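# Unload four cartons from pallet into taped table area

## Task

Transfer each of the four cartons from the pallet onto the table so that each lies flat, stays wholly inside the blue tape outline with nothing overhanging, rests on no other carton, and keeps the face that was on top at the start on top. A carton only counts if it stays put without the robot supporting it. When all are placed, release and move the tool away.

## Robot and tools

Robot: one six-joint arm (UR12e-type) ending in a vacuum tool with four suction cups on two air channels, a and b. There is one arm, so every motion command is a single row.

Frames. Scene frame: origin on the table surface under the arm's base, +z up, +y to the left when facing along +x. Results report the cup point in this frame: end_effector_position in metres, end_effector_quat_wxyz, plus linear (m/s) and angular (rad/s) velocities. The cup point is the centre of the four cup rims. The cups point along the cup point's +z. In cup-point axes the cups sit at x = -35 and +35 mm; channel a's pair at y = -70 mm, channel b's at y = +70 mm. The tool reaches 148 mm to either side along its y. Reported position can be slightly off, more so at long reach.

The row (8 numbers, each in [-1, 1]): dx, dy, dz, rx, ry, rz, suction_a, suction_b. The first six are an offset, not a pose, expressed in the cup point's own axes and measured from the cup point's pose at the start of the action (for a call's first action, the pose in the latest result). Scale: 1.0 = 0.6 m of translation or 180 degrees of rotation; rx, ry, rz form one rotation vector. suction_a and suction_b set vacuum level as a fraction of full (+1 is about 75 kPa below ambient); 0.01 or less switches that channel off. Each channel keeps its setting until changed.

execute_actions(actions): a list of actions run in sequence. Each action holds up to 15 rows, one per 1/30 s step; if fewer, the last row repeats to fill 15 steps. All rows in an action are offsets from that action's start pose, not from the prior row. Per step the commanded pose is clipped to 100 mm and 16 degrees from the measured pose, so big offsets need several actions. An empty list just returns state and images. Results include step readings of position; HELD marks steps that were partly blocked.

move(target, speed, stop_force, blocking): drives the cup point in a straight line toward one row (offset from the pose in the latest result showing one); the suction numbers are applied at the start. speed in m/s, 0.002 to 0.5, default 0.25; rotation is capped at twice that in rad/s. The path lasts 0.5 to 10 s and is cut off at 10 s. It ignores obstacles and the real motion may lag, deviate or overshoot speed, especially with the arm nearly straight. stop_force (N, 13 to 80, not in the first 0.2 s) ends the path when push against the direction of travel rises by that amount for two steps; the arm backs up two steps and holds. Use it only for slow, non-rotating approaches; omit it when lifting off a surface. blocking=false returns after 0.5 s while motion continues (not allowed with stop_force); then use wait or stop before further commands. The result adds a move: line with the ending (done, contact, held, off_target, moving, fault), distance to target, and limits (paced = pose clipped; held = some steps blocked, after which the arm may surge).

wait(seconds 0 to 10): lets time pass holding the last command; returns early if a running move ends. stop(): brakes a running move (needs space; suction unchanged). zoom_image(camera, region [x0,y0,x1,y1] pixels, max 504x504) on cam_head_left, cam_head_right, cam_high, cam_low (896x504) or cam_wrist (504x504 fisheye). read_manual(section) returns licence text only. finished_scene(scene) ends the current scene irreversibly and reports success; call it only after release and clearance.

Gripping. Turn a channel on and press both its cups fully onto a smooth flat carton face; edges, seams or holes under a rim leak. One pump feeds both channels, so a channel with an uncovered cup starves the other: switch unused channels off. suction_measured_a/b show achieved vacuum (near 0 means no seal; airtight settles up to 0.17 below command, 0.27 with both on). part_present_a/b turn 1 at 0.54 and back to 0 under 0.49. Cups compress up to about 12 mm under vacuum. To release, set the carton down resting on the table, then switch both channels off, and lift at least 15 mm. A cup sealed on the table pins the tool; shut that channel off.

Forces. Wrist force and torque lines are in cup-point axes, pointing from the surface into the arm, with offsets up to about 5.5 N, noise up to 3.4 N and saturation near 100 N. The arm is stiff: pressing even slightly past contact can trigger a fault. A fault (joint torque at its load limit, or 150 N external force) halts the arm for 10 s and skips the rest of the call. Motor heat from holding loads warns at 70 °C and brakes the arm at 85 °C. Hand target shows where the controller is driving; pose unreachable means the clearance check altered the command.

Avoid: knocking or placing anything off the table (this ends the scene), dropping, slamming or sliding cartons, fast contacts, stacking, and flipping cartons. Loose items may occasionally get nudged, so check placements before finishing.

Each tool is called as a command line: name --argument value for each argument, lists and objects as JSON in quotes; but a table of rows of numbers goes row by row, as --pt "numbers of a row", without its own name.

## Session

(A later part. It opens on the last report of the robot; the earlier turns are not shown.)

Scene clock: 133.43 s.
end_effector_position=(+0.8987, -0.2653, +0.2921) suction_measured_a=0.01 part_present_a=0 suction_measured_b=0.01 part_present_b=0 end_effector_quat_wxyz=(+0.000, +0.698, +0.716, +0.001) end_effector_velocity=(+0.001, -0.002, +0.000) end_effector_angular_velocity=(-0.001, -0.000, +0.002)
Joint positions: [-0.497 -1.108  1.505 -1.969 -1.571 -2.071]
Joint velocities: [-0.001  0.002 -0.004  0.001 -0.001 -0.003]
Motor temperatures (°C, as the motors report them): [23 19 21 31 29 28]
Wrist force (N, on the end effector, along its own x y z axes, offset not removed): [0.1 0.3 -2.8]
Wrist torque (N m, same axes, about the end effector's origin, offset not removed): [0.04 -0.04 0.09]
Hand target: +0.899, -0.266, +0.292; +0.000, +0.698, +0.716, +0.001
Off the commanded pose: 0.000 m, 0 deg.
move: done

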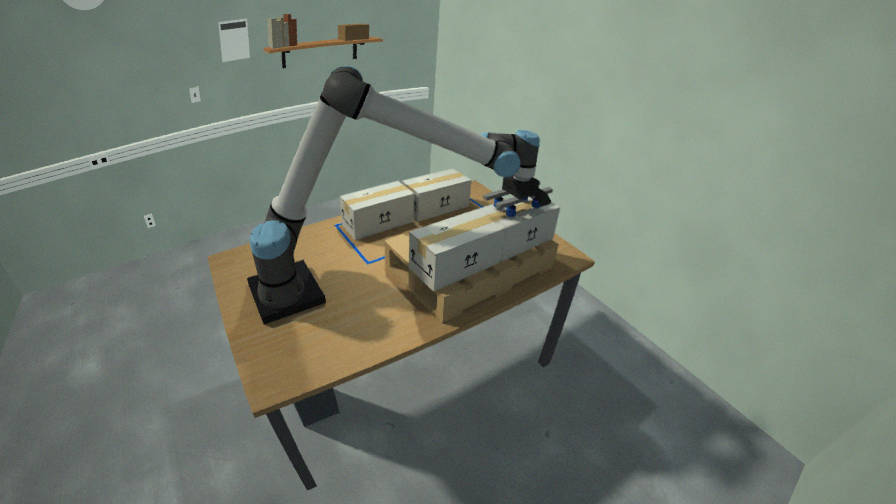

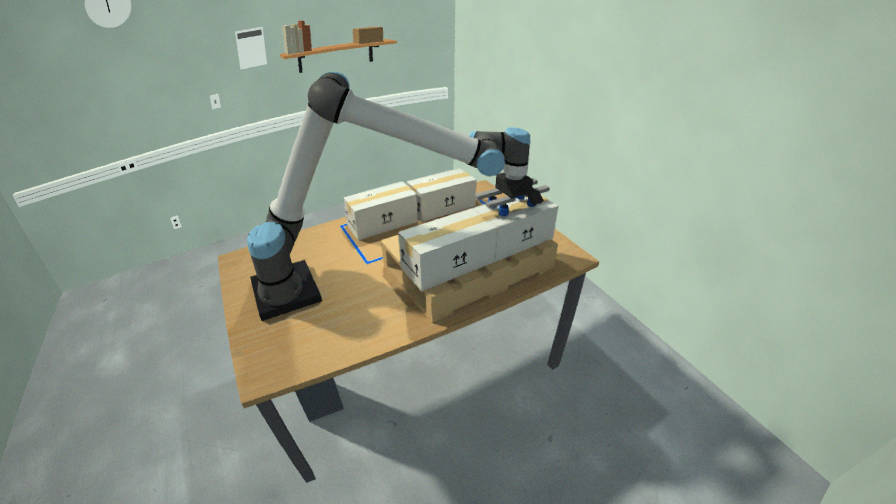

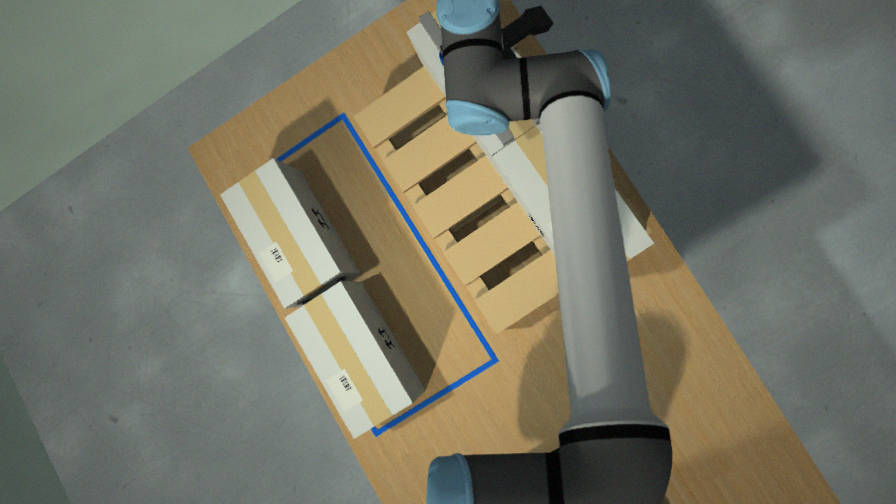

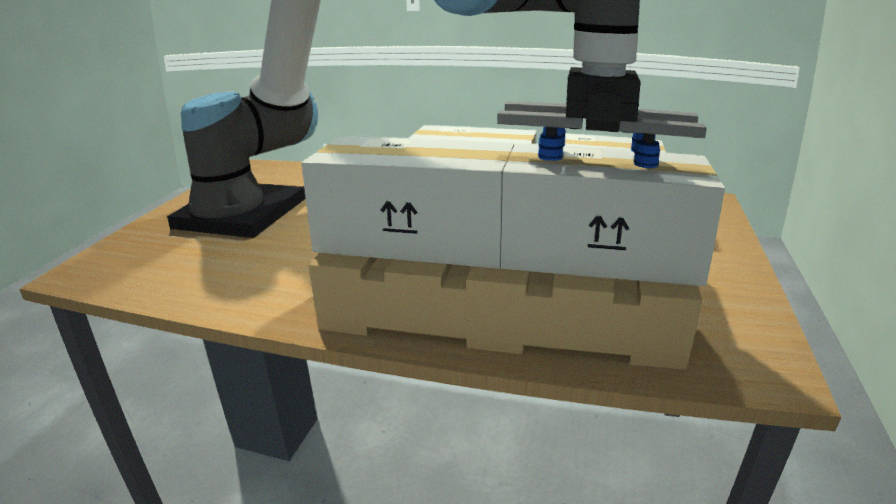

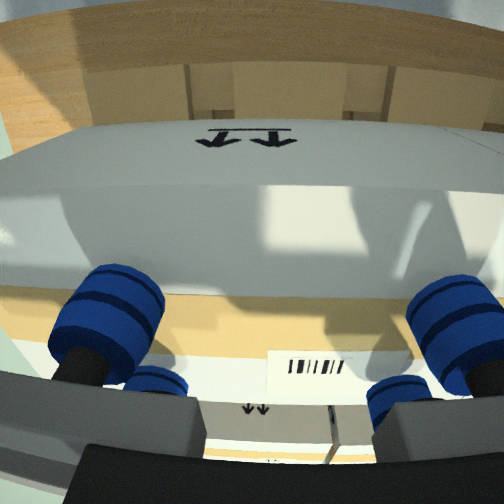

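execute_actions --actions '[[[-0.001,0,0.003,0,0,0,0,0],[-0.002,0,0.007,0,0,0,0,0],[-0.002,0,0.011,0,0,0,0,0],[-0.002,0,0.015,0,0,0,0,0],[-0.002,0,0.018,0,0,0,0,0],[-0.002,0,0.021,0,0,0,0,0],[-0.002,0,0.024,0,0,0,0,0],[-0.002,0,0.026,0,0,0,0,0],[-0.002,0,0.027,0,0,0,1,1]],[[0,0,0.002,0,0,0,1,1],[0,0,0.002,0,0,0,1,1],[0,0,0.002,0,0,0,1,1],[0,0,0.002,0,0,0,1,1],[0,0,0.002,0,0,0,1,1],[0,0,0.002,0,0,0,1,1],[0,0,0.002,0,0,0,1,1],[0,0,0.002,0,0,0,1,1],[0,0,-0.004,0,0,0,1,1],[0,0.001,-0.011,0,0,0,1,1],[0,0.002,-0.019,0,0,0,1,1],[0,0.003,-0.027,0,0,0,1,1],[0,0.004,-0.034,0,0,0,1,1],[0,0.005,-0.04,0,0,0,1,1]]]'

Scene clock: 144.67 s.
end_effector_position=(+0.8999, -0.2666, +0.2882) suction_measured_a=0.59 part_present_a=1 suction_measured_b=0.59 part_present_b=1 end_effector_quat_wxyz=(+0.000, +0.698, +0.716, +0.001) end_effector_velocity=(+0.012, +0.000, +0.094) end_effector_angular_velocity=(-0.002, -0.004, -0.001)
Joint positions: [-0.498 -1.103  1.505 -1.974 -1.571 -2.072]
Joint velocities: [ 0.006 -0.044 -0.111  0.15  -0.     0.008]
Motor temperatures (°C, as the motors report them): [23 19 21 31 29 28]
Wrist force (N, on the end effector, along its own x y z axes, offset not removed): [1.5 -3.5 22.1]
Wrist torque (N m, same axes, about the end effector's origin, offset not removed): [-0.43 -0.30 -0.01]
Hand target: +0.902, -0.266, +0.301; +0.000, +0.698, +0.716, +0.001
Off the commanded pose: 0.013 m, 0 deg.
Step readings (end_effector_position; steps 1 to 15: 1st action; 16 to 30: 2nd action):
0: (+0.8988, -0.2657, +0.2921)
1: (+0.8988, -0.2657, +0.2921)
2: (+0.8988, -0.2658, +0.2920)
4: (+0.8989, -0.2660, +0.2904)
8: (+0.8988, -0.2663, +0.2842)
15: (+0.8987, -0.2664, +0.2772)
16: (+0.8987, -0.2664, +0.2768)
17: (+0.8986, -0.2664, +0.2765)
19: (+0.8987, -0.2664, +0.2763)
23: (+0.8987, -0.2665, +0.2761)
30: end_effector_position above

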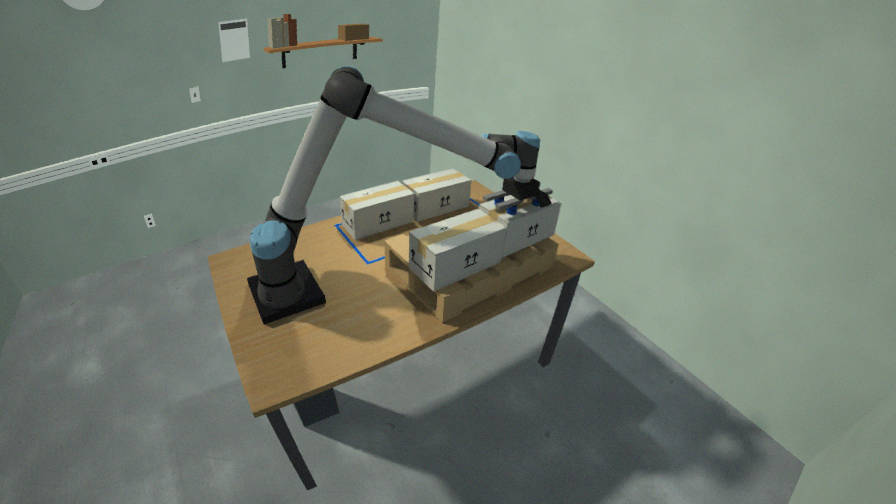

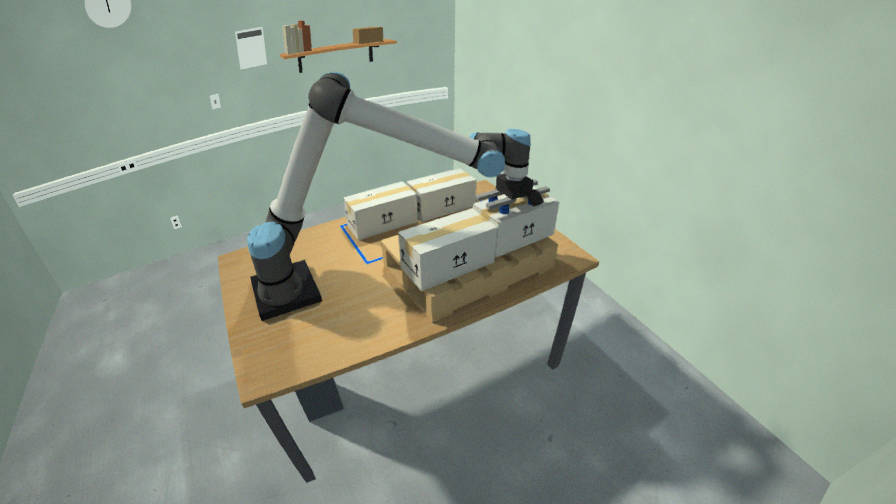

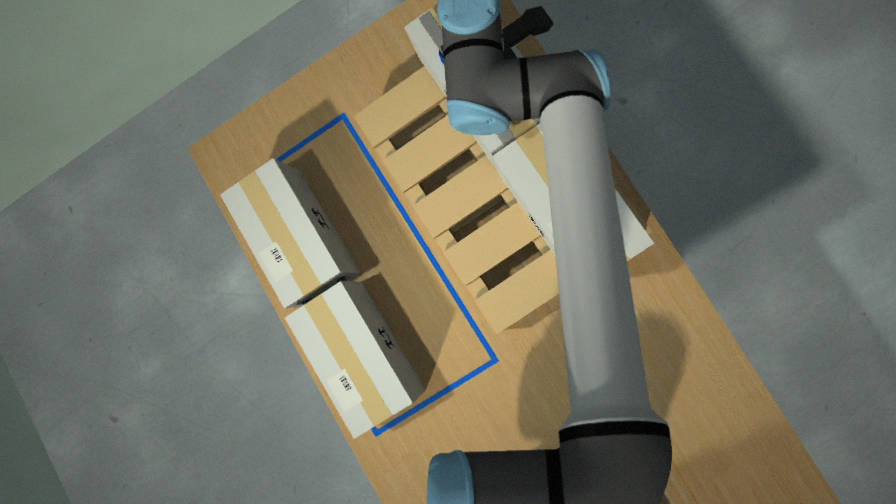

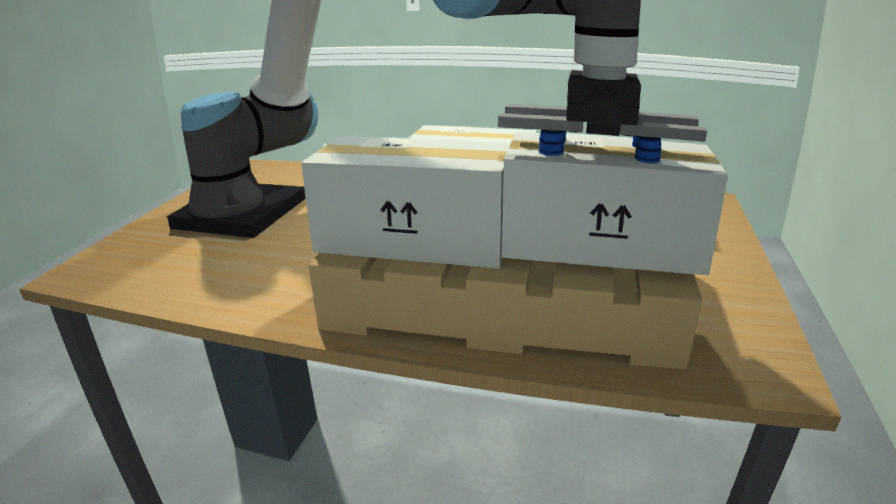

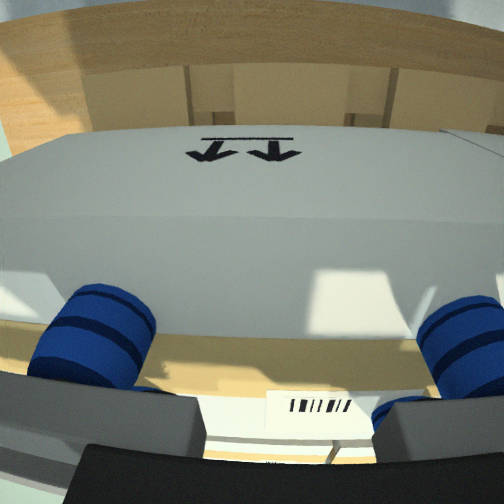

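move --target '[0.653,0.004,-0.018,0,0,0.008,1,1]' --speed 0.4

move --target '[0.015,-0.005,0.243,0,0,0,1,1]' --speed 0.25

Scene clock: 151.60 s.
end_effector_position=(+0.8918, +0.1245, +0.2993) suction_measured_a=0.76 part_present_a=1 suction_measured_b=0.76 part_present_b=1 end_effector_quat_wxyz=(+0.000, +0.707, +0.708, +0.001) end_effector_velocity=(-0.000, +0.003, +0.000) end_effector_angular_velocity=(-0.000, +0.000, -0.000)
Joint positions: [-0.079 -1.168  1.582 -1.985 -1.571 -1.628]
Joint velocities: [ 0.004  0.    -0.001  0.001 -0.     0.004]
Motor temperatures (°C, as the motors report them): [23 19 21 31 29 28]
Wrist force (N, on the end effector, along its own x y z axes, offset not removed): [-0.4 -1.5 22.2]
Wrist torque (N m, same axes, about the end effector's origin, offset not removed): [-0.23 0.11 0.15]
Hand target: +0.892, +0.125, +0.299; +0.000, +0.707, +0.708, +0.001
Off the commanded pose: 0.001 m, 0 deg.
move: done

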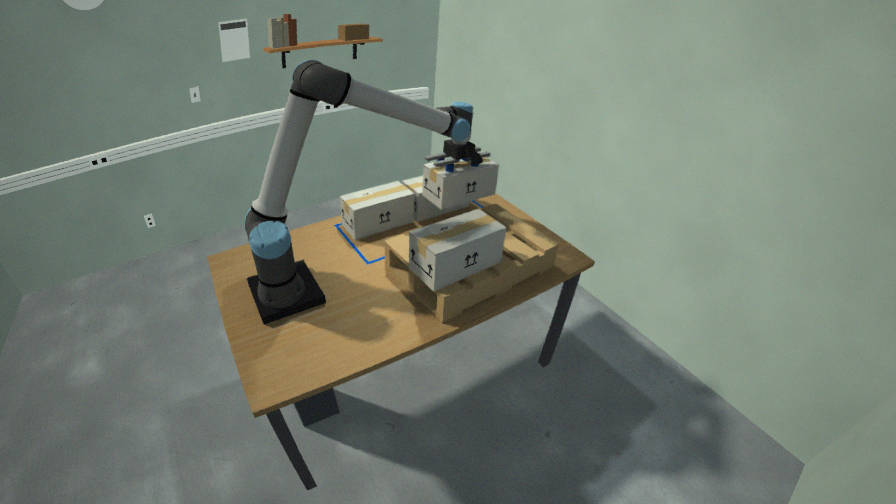

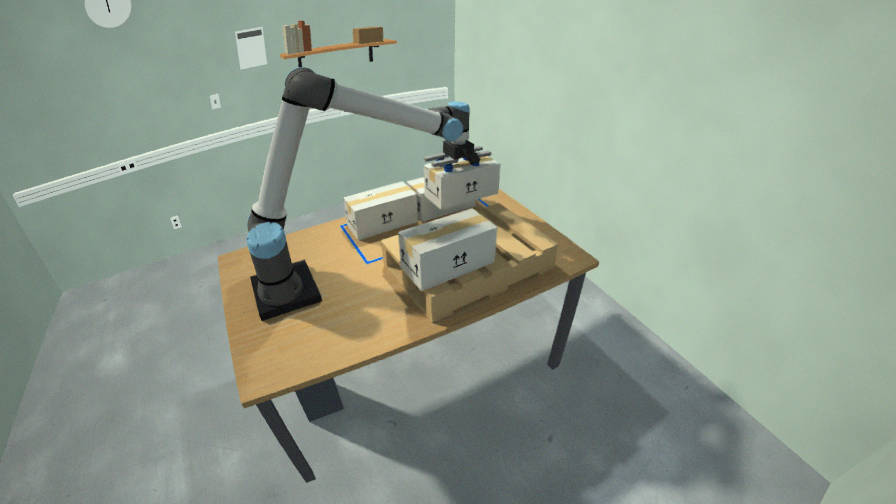

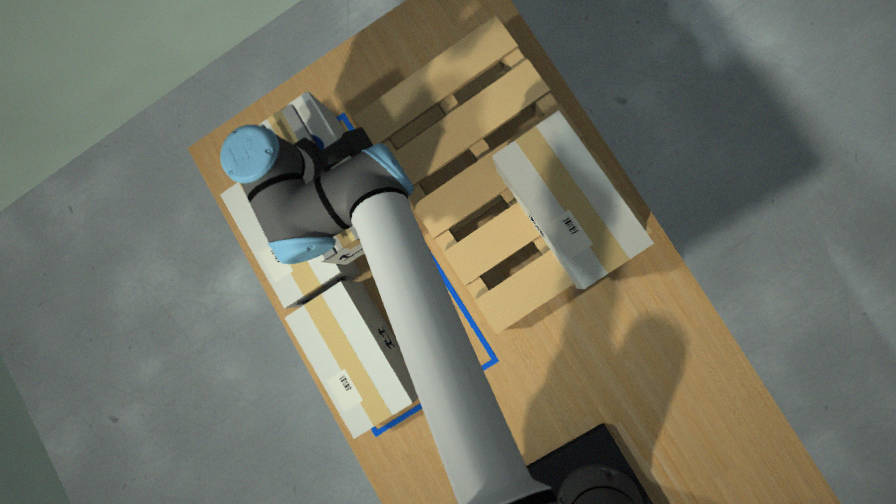

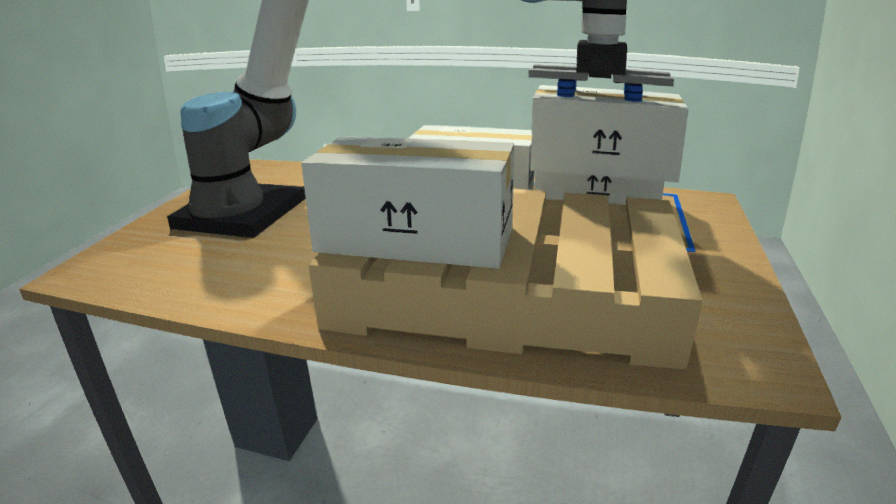

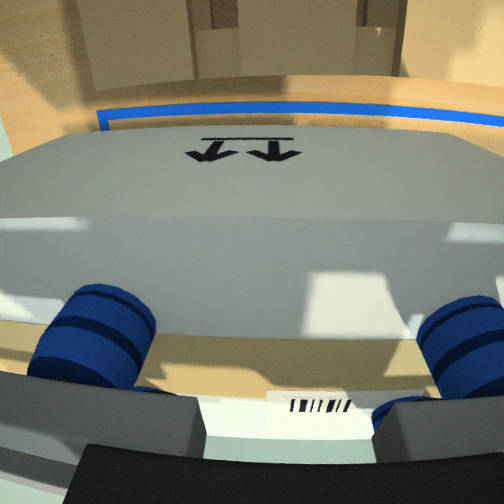

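Scene clock: 152.87 s.
end_effector_position=(+0.8889, +0.1336, +0.1539) suction_measured_a=0.76 part_present_a=1 suction_measured_b=0.76 part_present_b=1 end_effector_quat_wxyz=(+0.000, +0.707, +0.708, +0.001) end_effector_velocity=(+0.000, -0.001, -0.003) end_effector_angular_velocity=(+0.001, +0.000, -0.002)
Joint positions: [-0.069 -1.051  1.694 -2.215 -1.571 -1.618]
Joint velocities: [-0.002  0.004  0.001 -0.004  0.001  0.   ]
Motor temperatures (°C, as the motors report them): [23 19 21 31 29 28]
Wrist force (N, on the end effector, along its own x y z axes, offset not removed): [0.0 -1.1 21.7]
Wrist torque (N m, same axes, about the end effector's origin, offset not removed): [-0.13 0.09 0.09]
Hand target: +0.889, +0.134, +0.154; +0.000, +0.707, +0.708, +0.001
Off the commanded pose: 0.000 m, 0 deg.
move: done

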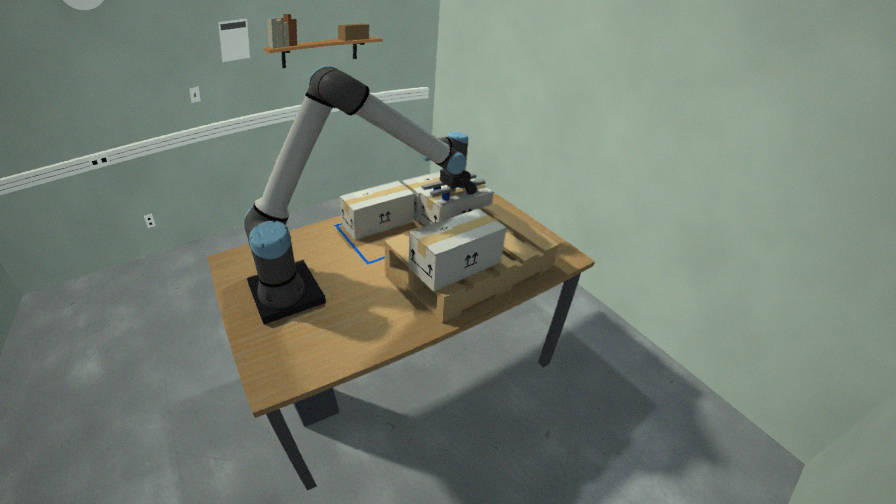

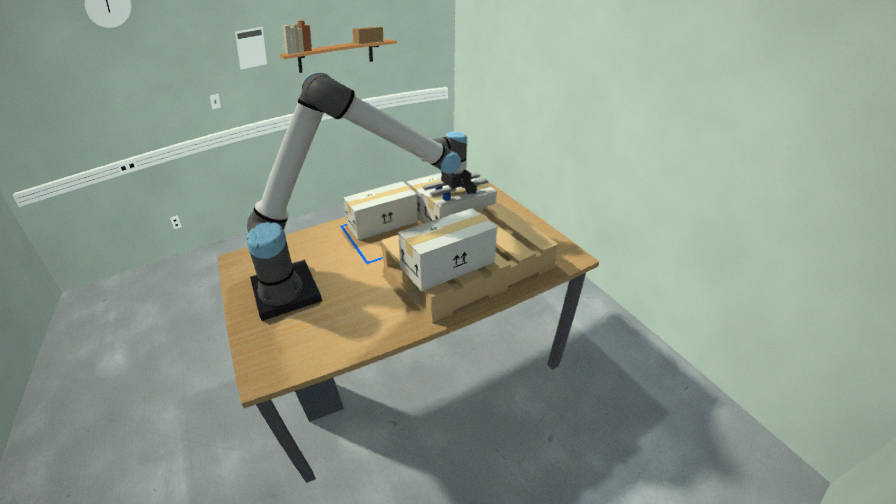

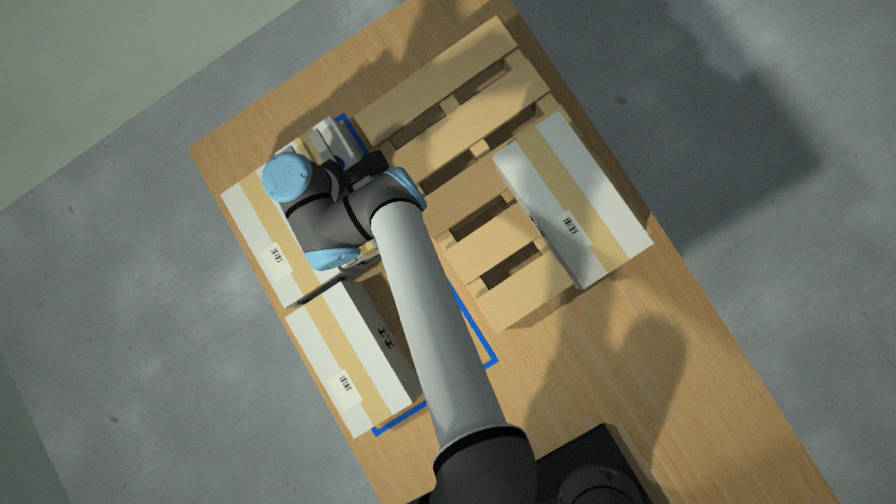

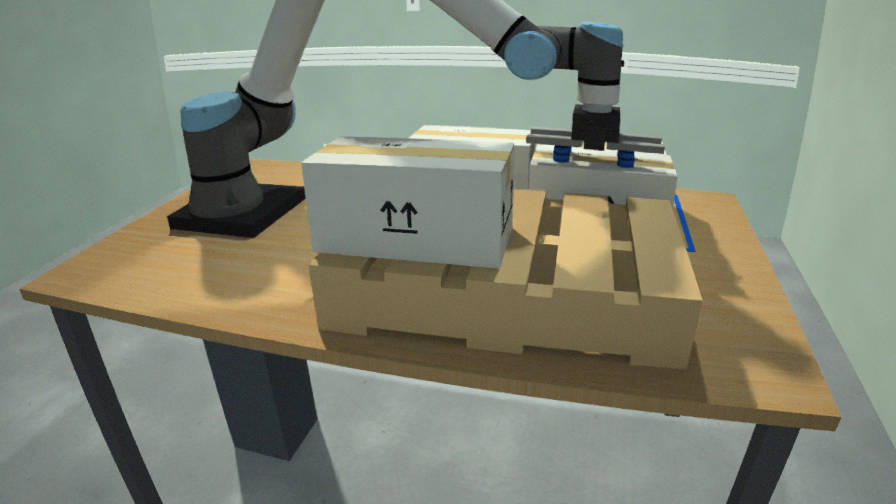

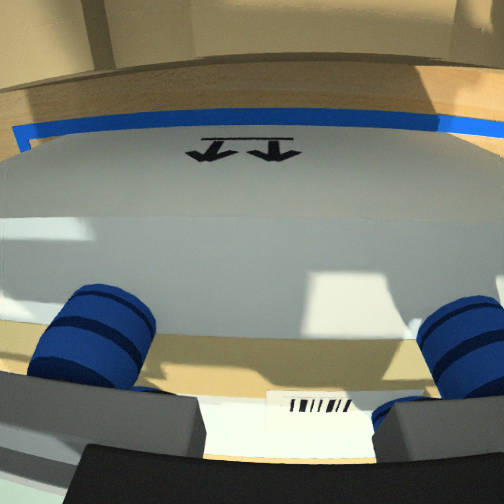

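move --target '[0.006,0,0.009,0,0,0,1,1]' --speed 0.03

move --target '[0,0,0.014,0,0,0,1,1]' --speed 0.004 --stop_force 13

Scene clock: 157.83 s.
end_effector_position=(+0.8889, +0.1370, +0.1488) suction_measured_a=0.76 part_present_a=1 suction_measured_b=0.76 part_present_b=1 end_effector_quat_wxyz=(+0.000, +0.707, +0.708, +0.001) end_effector_velocity=(-0.000, +0.002, -0.003) end_effector_angular_velocity=(-0.000, +0.001, +0.000)
Joint positions: [-0.065 -1.045  1.696 -2.223 -1.571 -1.614]
Joint velocities: [ 0.002  0.004  0.001 -0.004 -0.     0.002]
Motor temperatures (°C, as the motors report them): [23 19 21 31 29 28]
Wrist force (N, on the end effector, along its own x y z axes, offset not removed): [0.8 -1.0 20.8]
Wrist torque (N m, same axes, about the end effector's origin, offset not removed): [-0.09 -0.19 0.10]
Hand target: +0.889, +0.137, +0.148; +0.000, +0.707, +0.708, +0.001
Off the commanded pose: 0.000 m, 0 deg.
move: done

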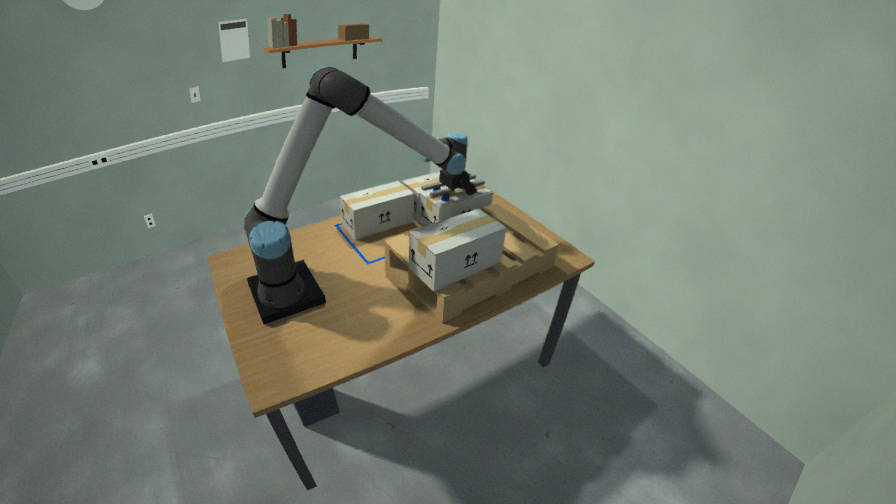

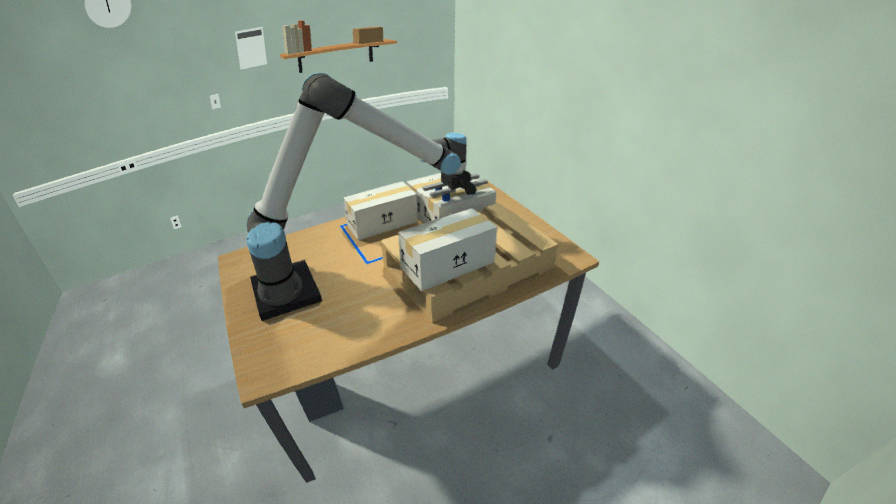

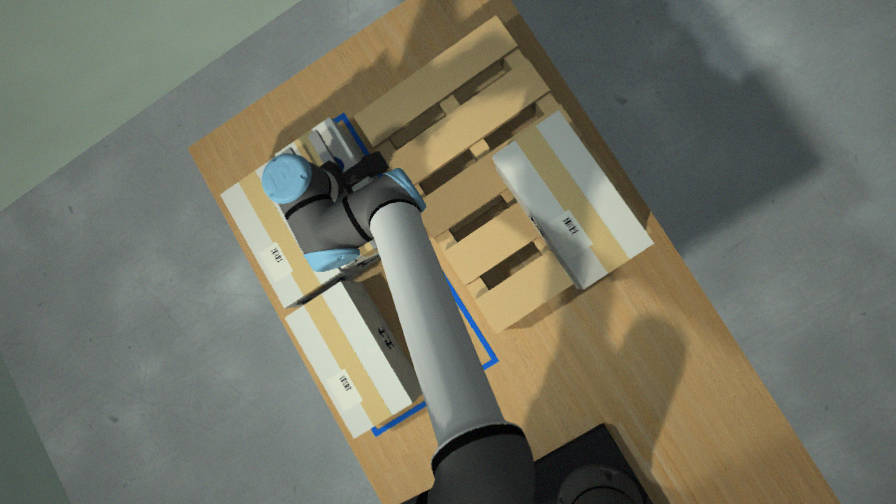

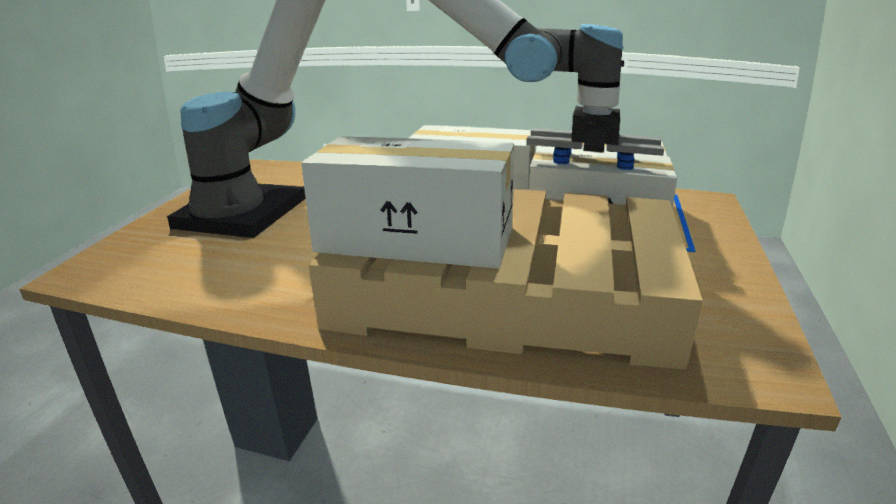

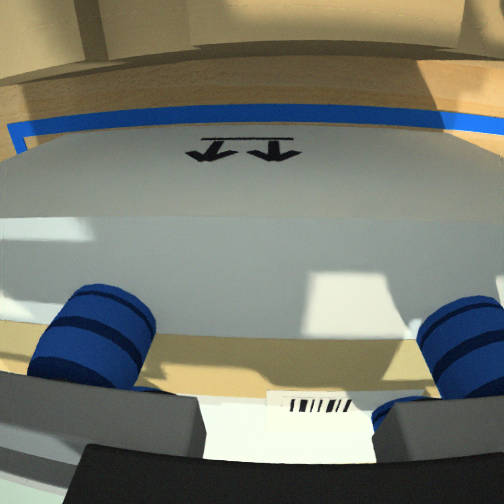

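Scene clock: 159.27 s.
end_effector_position=(+0.8889, +0.1371, +0.1447) suction_measured_a=0.76 part_present_a=1 suction_measured_b=0.76 part_present_b=1 end_effector_quat_wxyz=(+0.000, +0.707, +0.708, +0.001) end_effector_velocity=(-0.000, +0.001, +0.000) end_effector_angular_velocity=(+0.001, +0.002, +0.000)
Joint positions: [-0.065 -1.041  1.698 -2.229 -1.571 -1.614]
Joint velocities: [ 0.    -0.    -0.     0.002  0.001 -0.   ]
Motor temperatures (°C, as the motors report them): [23 19 21 31 29 28]
Wrist force (N, on the end effector, along its own x y z axes, offset not removed): [2.5 -4.5 -2.3]
Wrist torque (N m, same axes, about the end effector's origin, offset not removed): [-3.64 -1.07 0.05]
Hand target: +0.889, +0.137, +0.145; +0.000, +0.707, +0.708, +0.001
Off the commanded pose: 0.004 m, 0 deg.
move: contact

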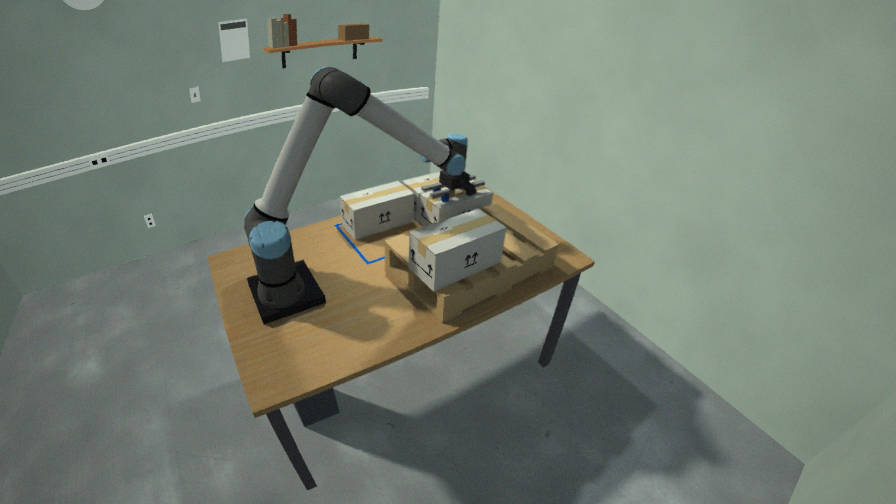

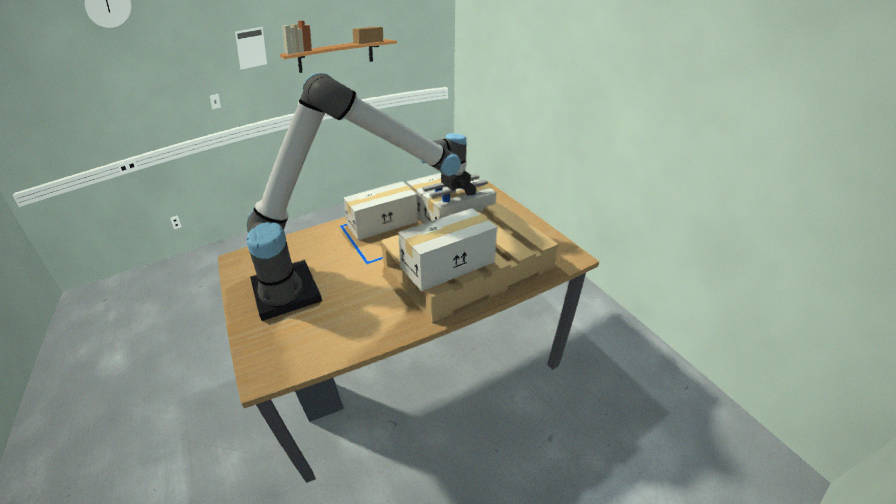

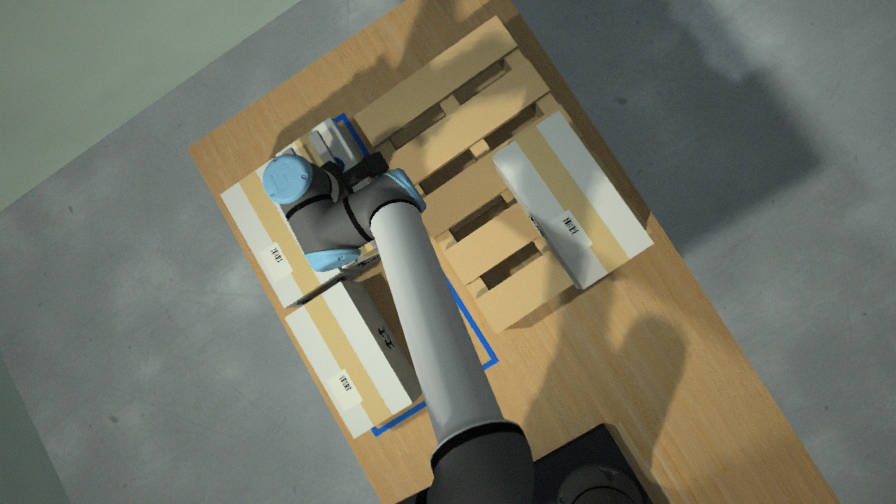

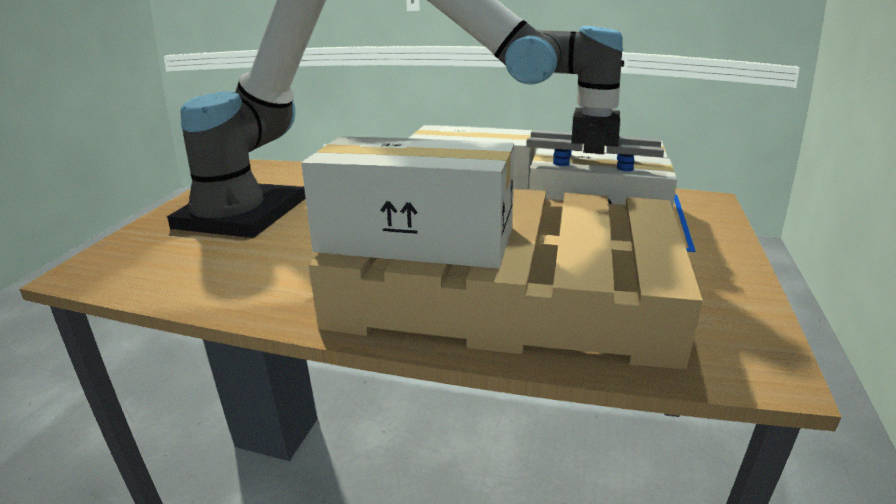

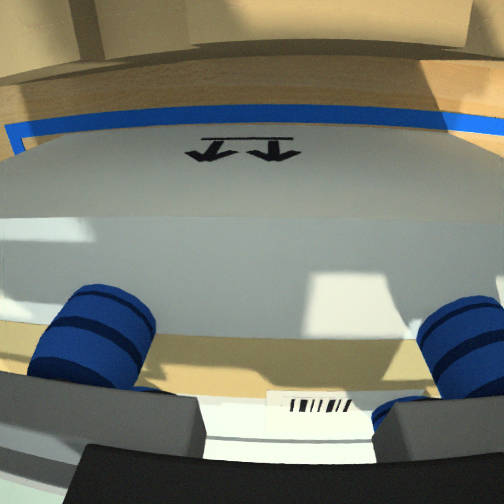

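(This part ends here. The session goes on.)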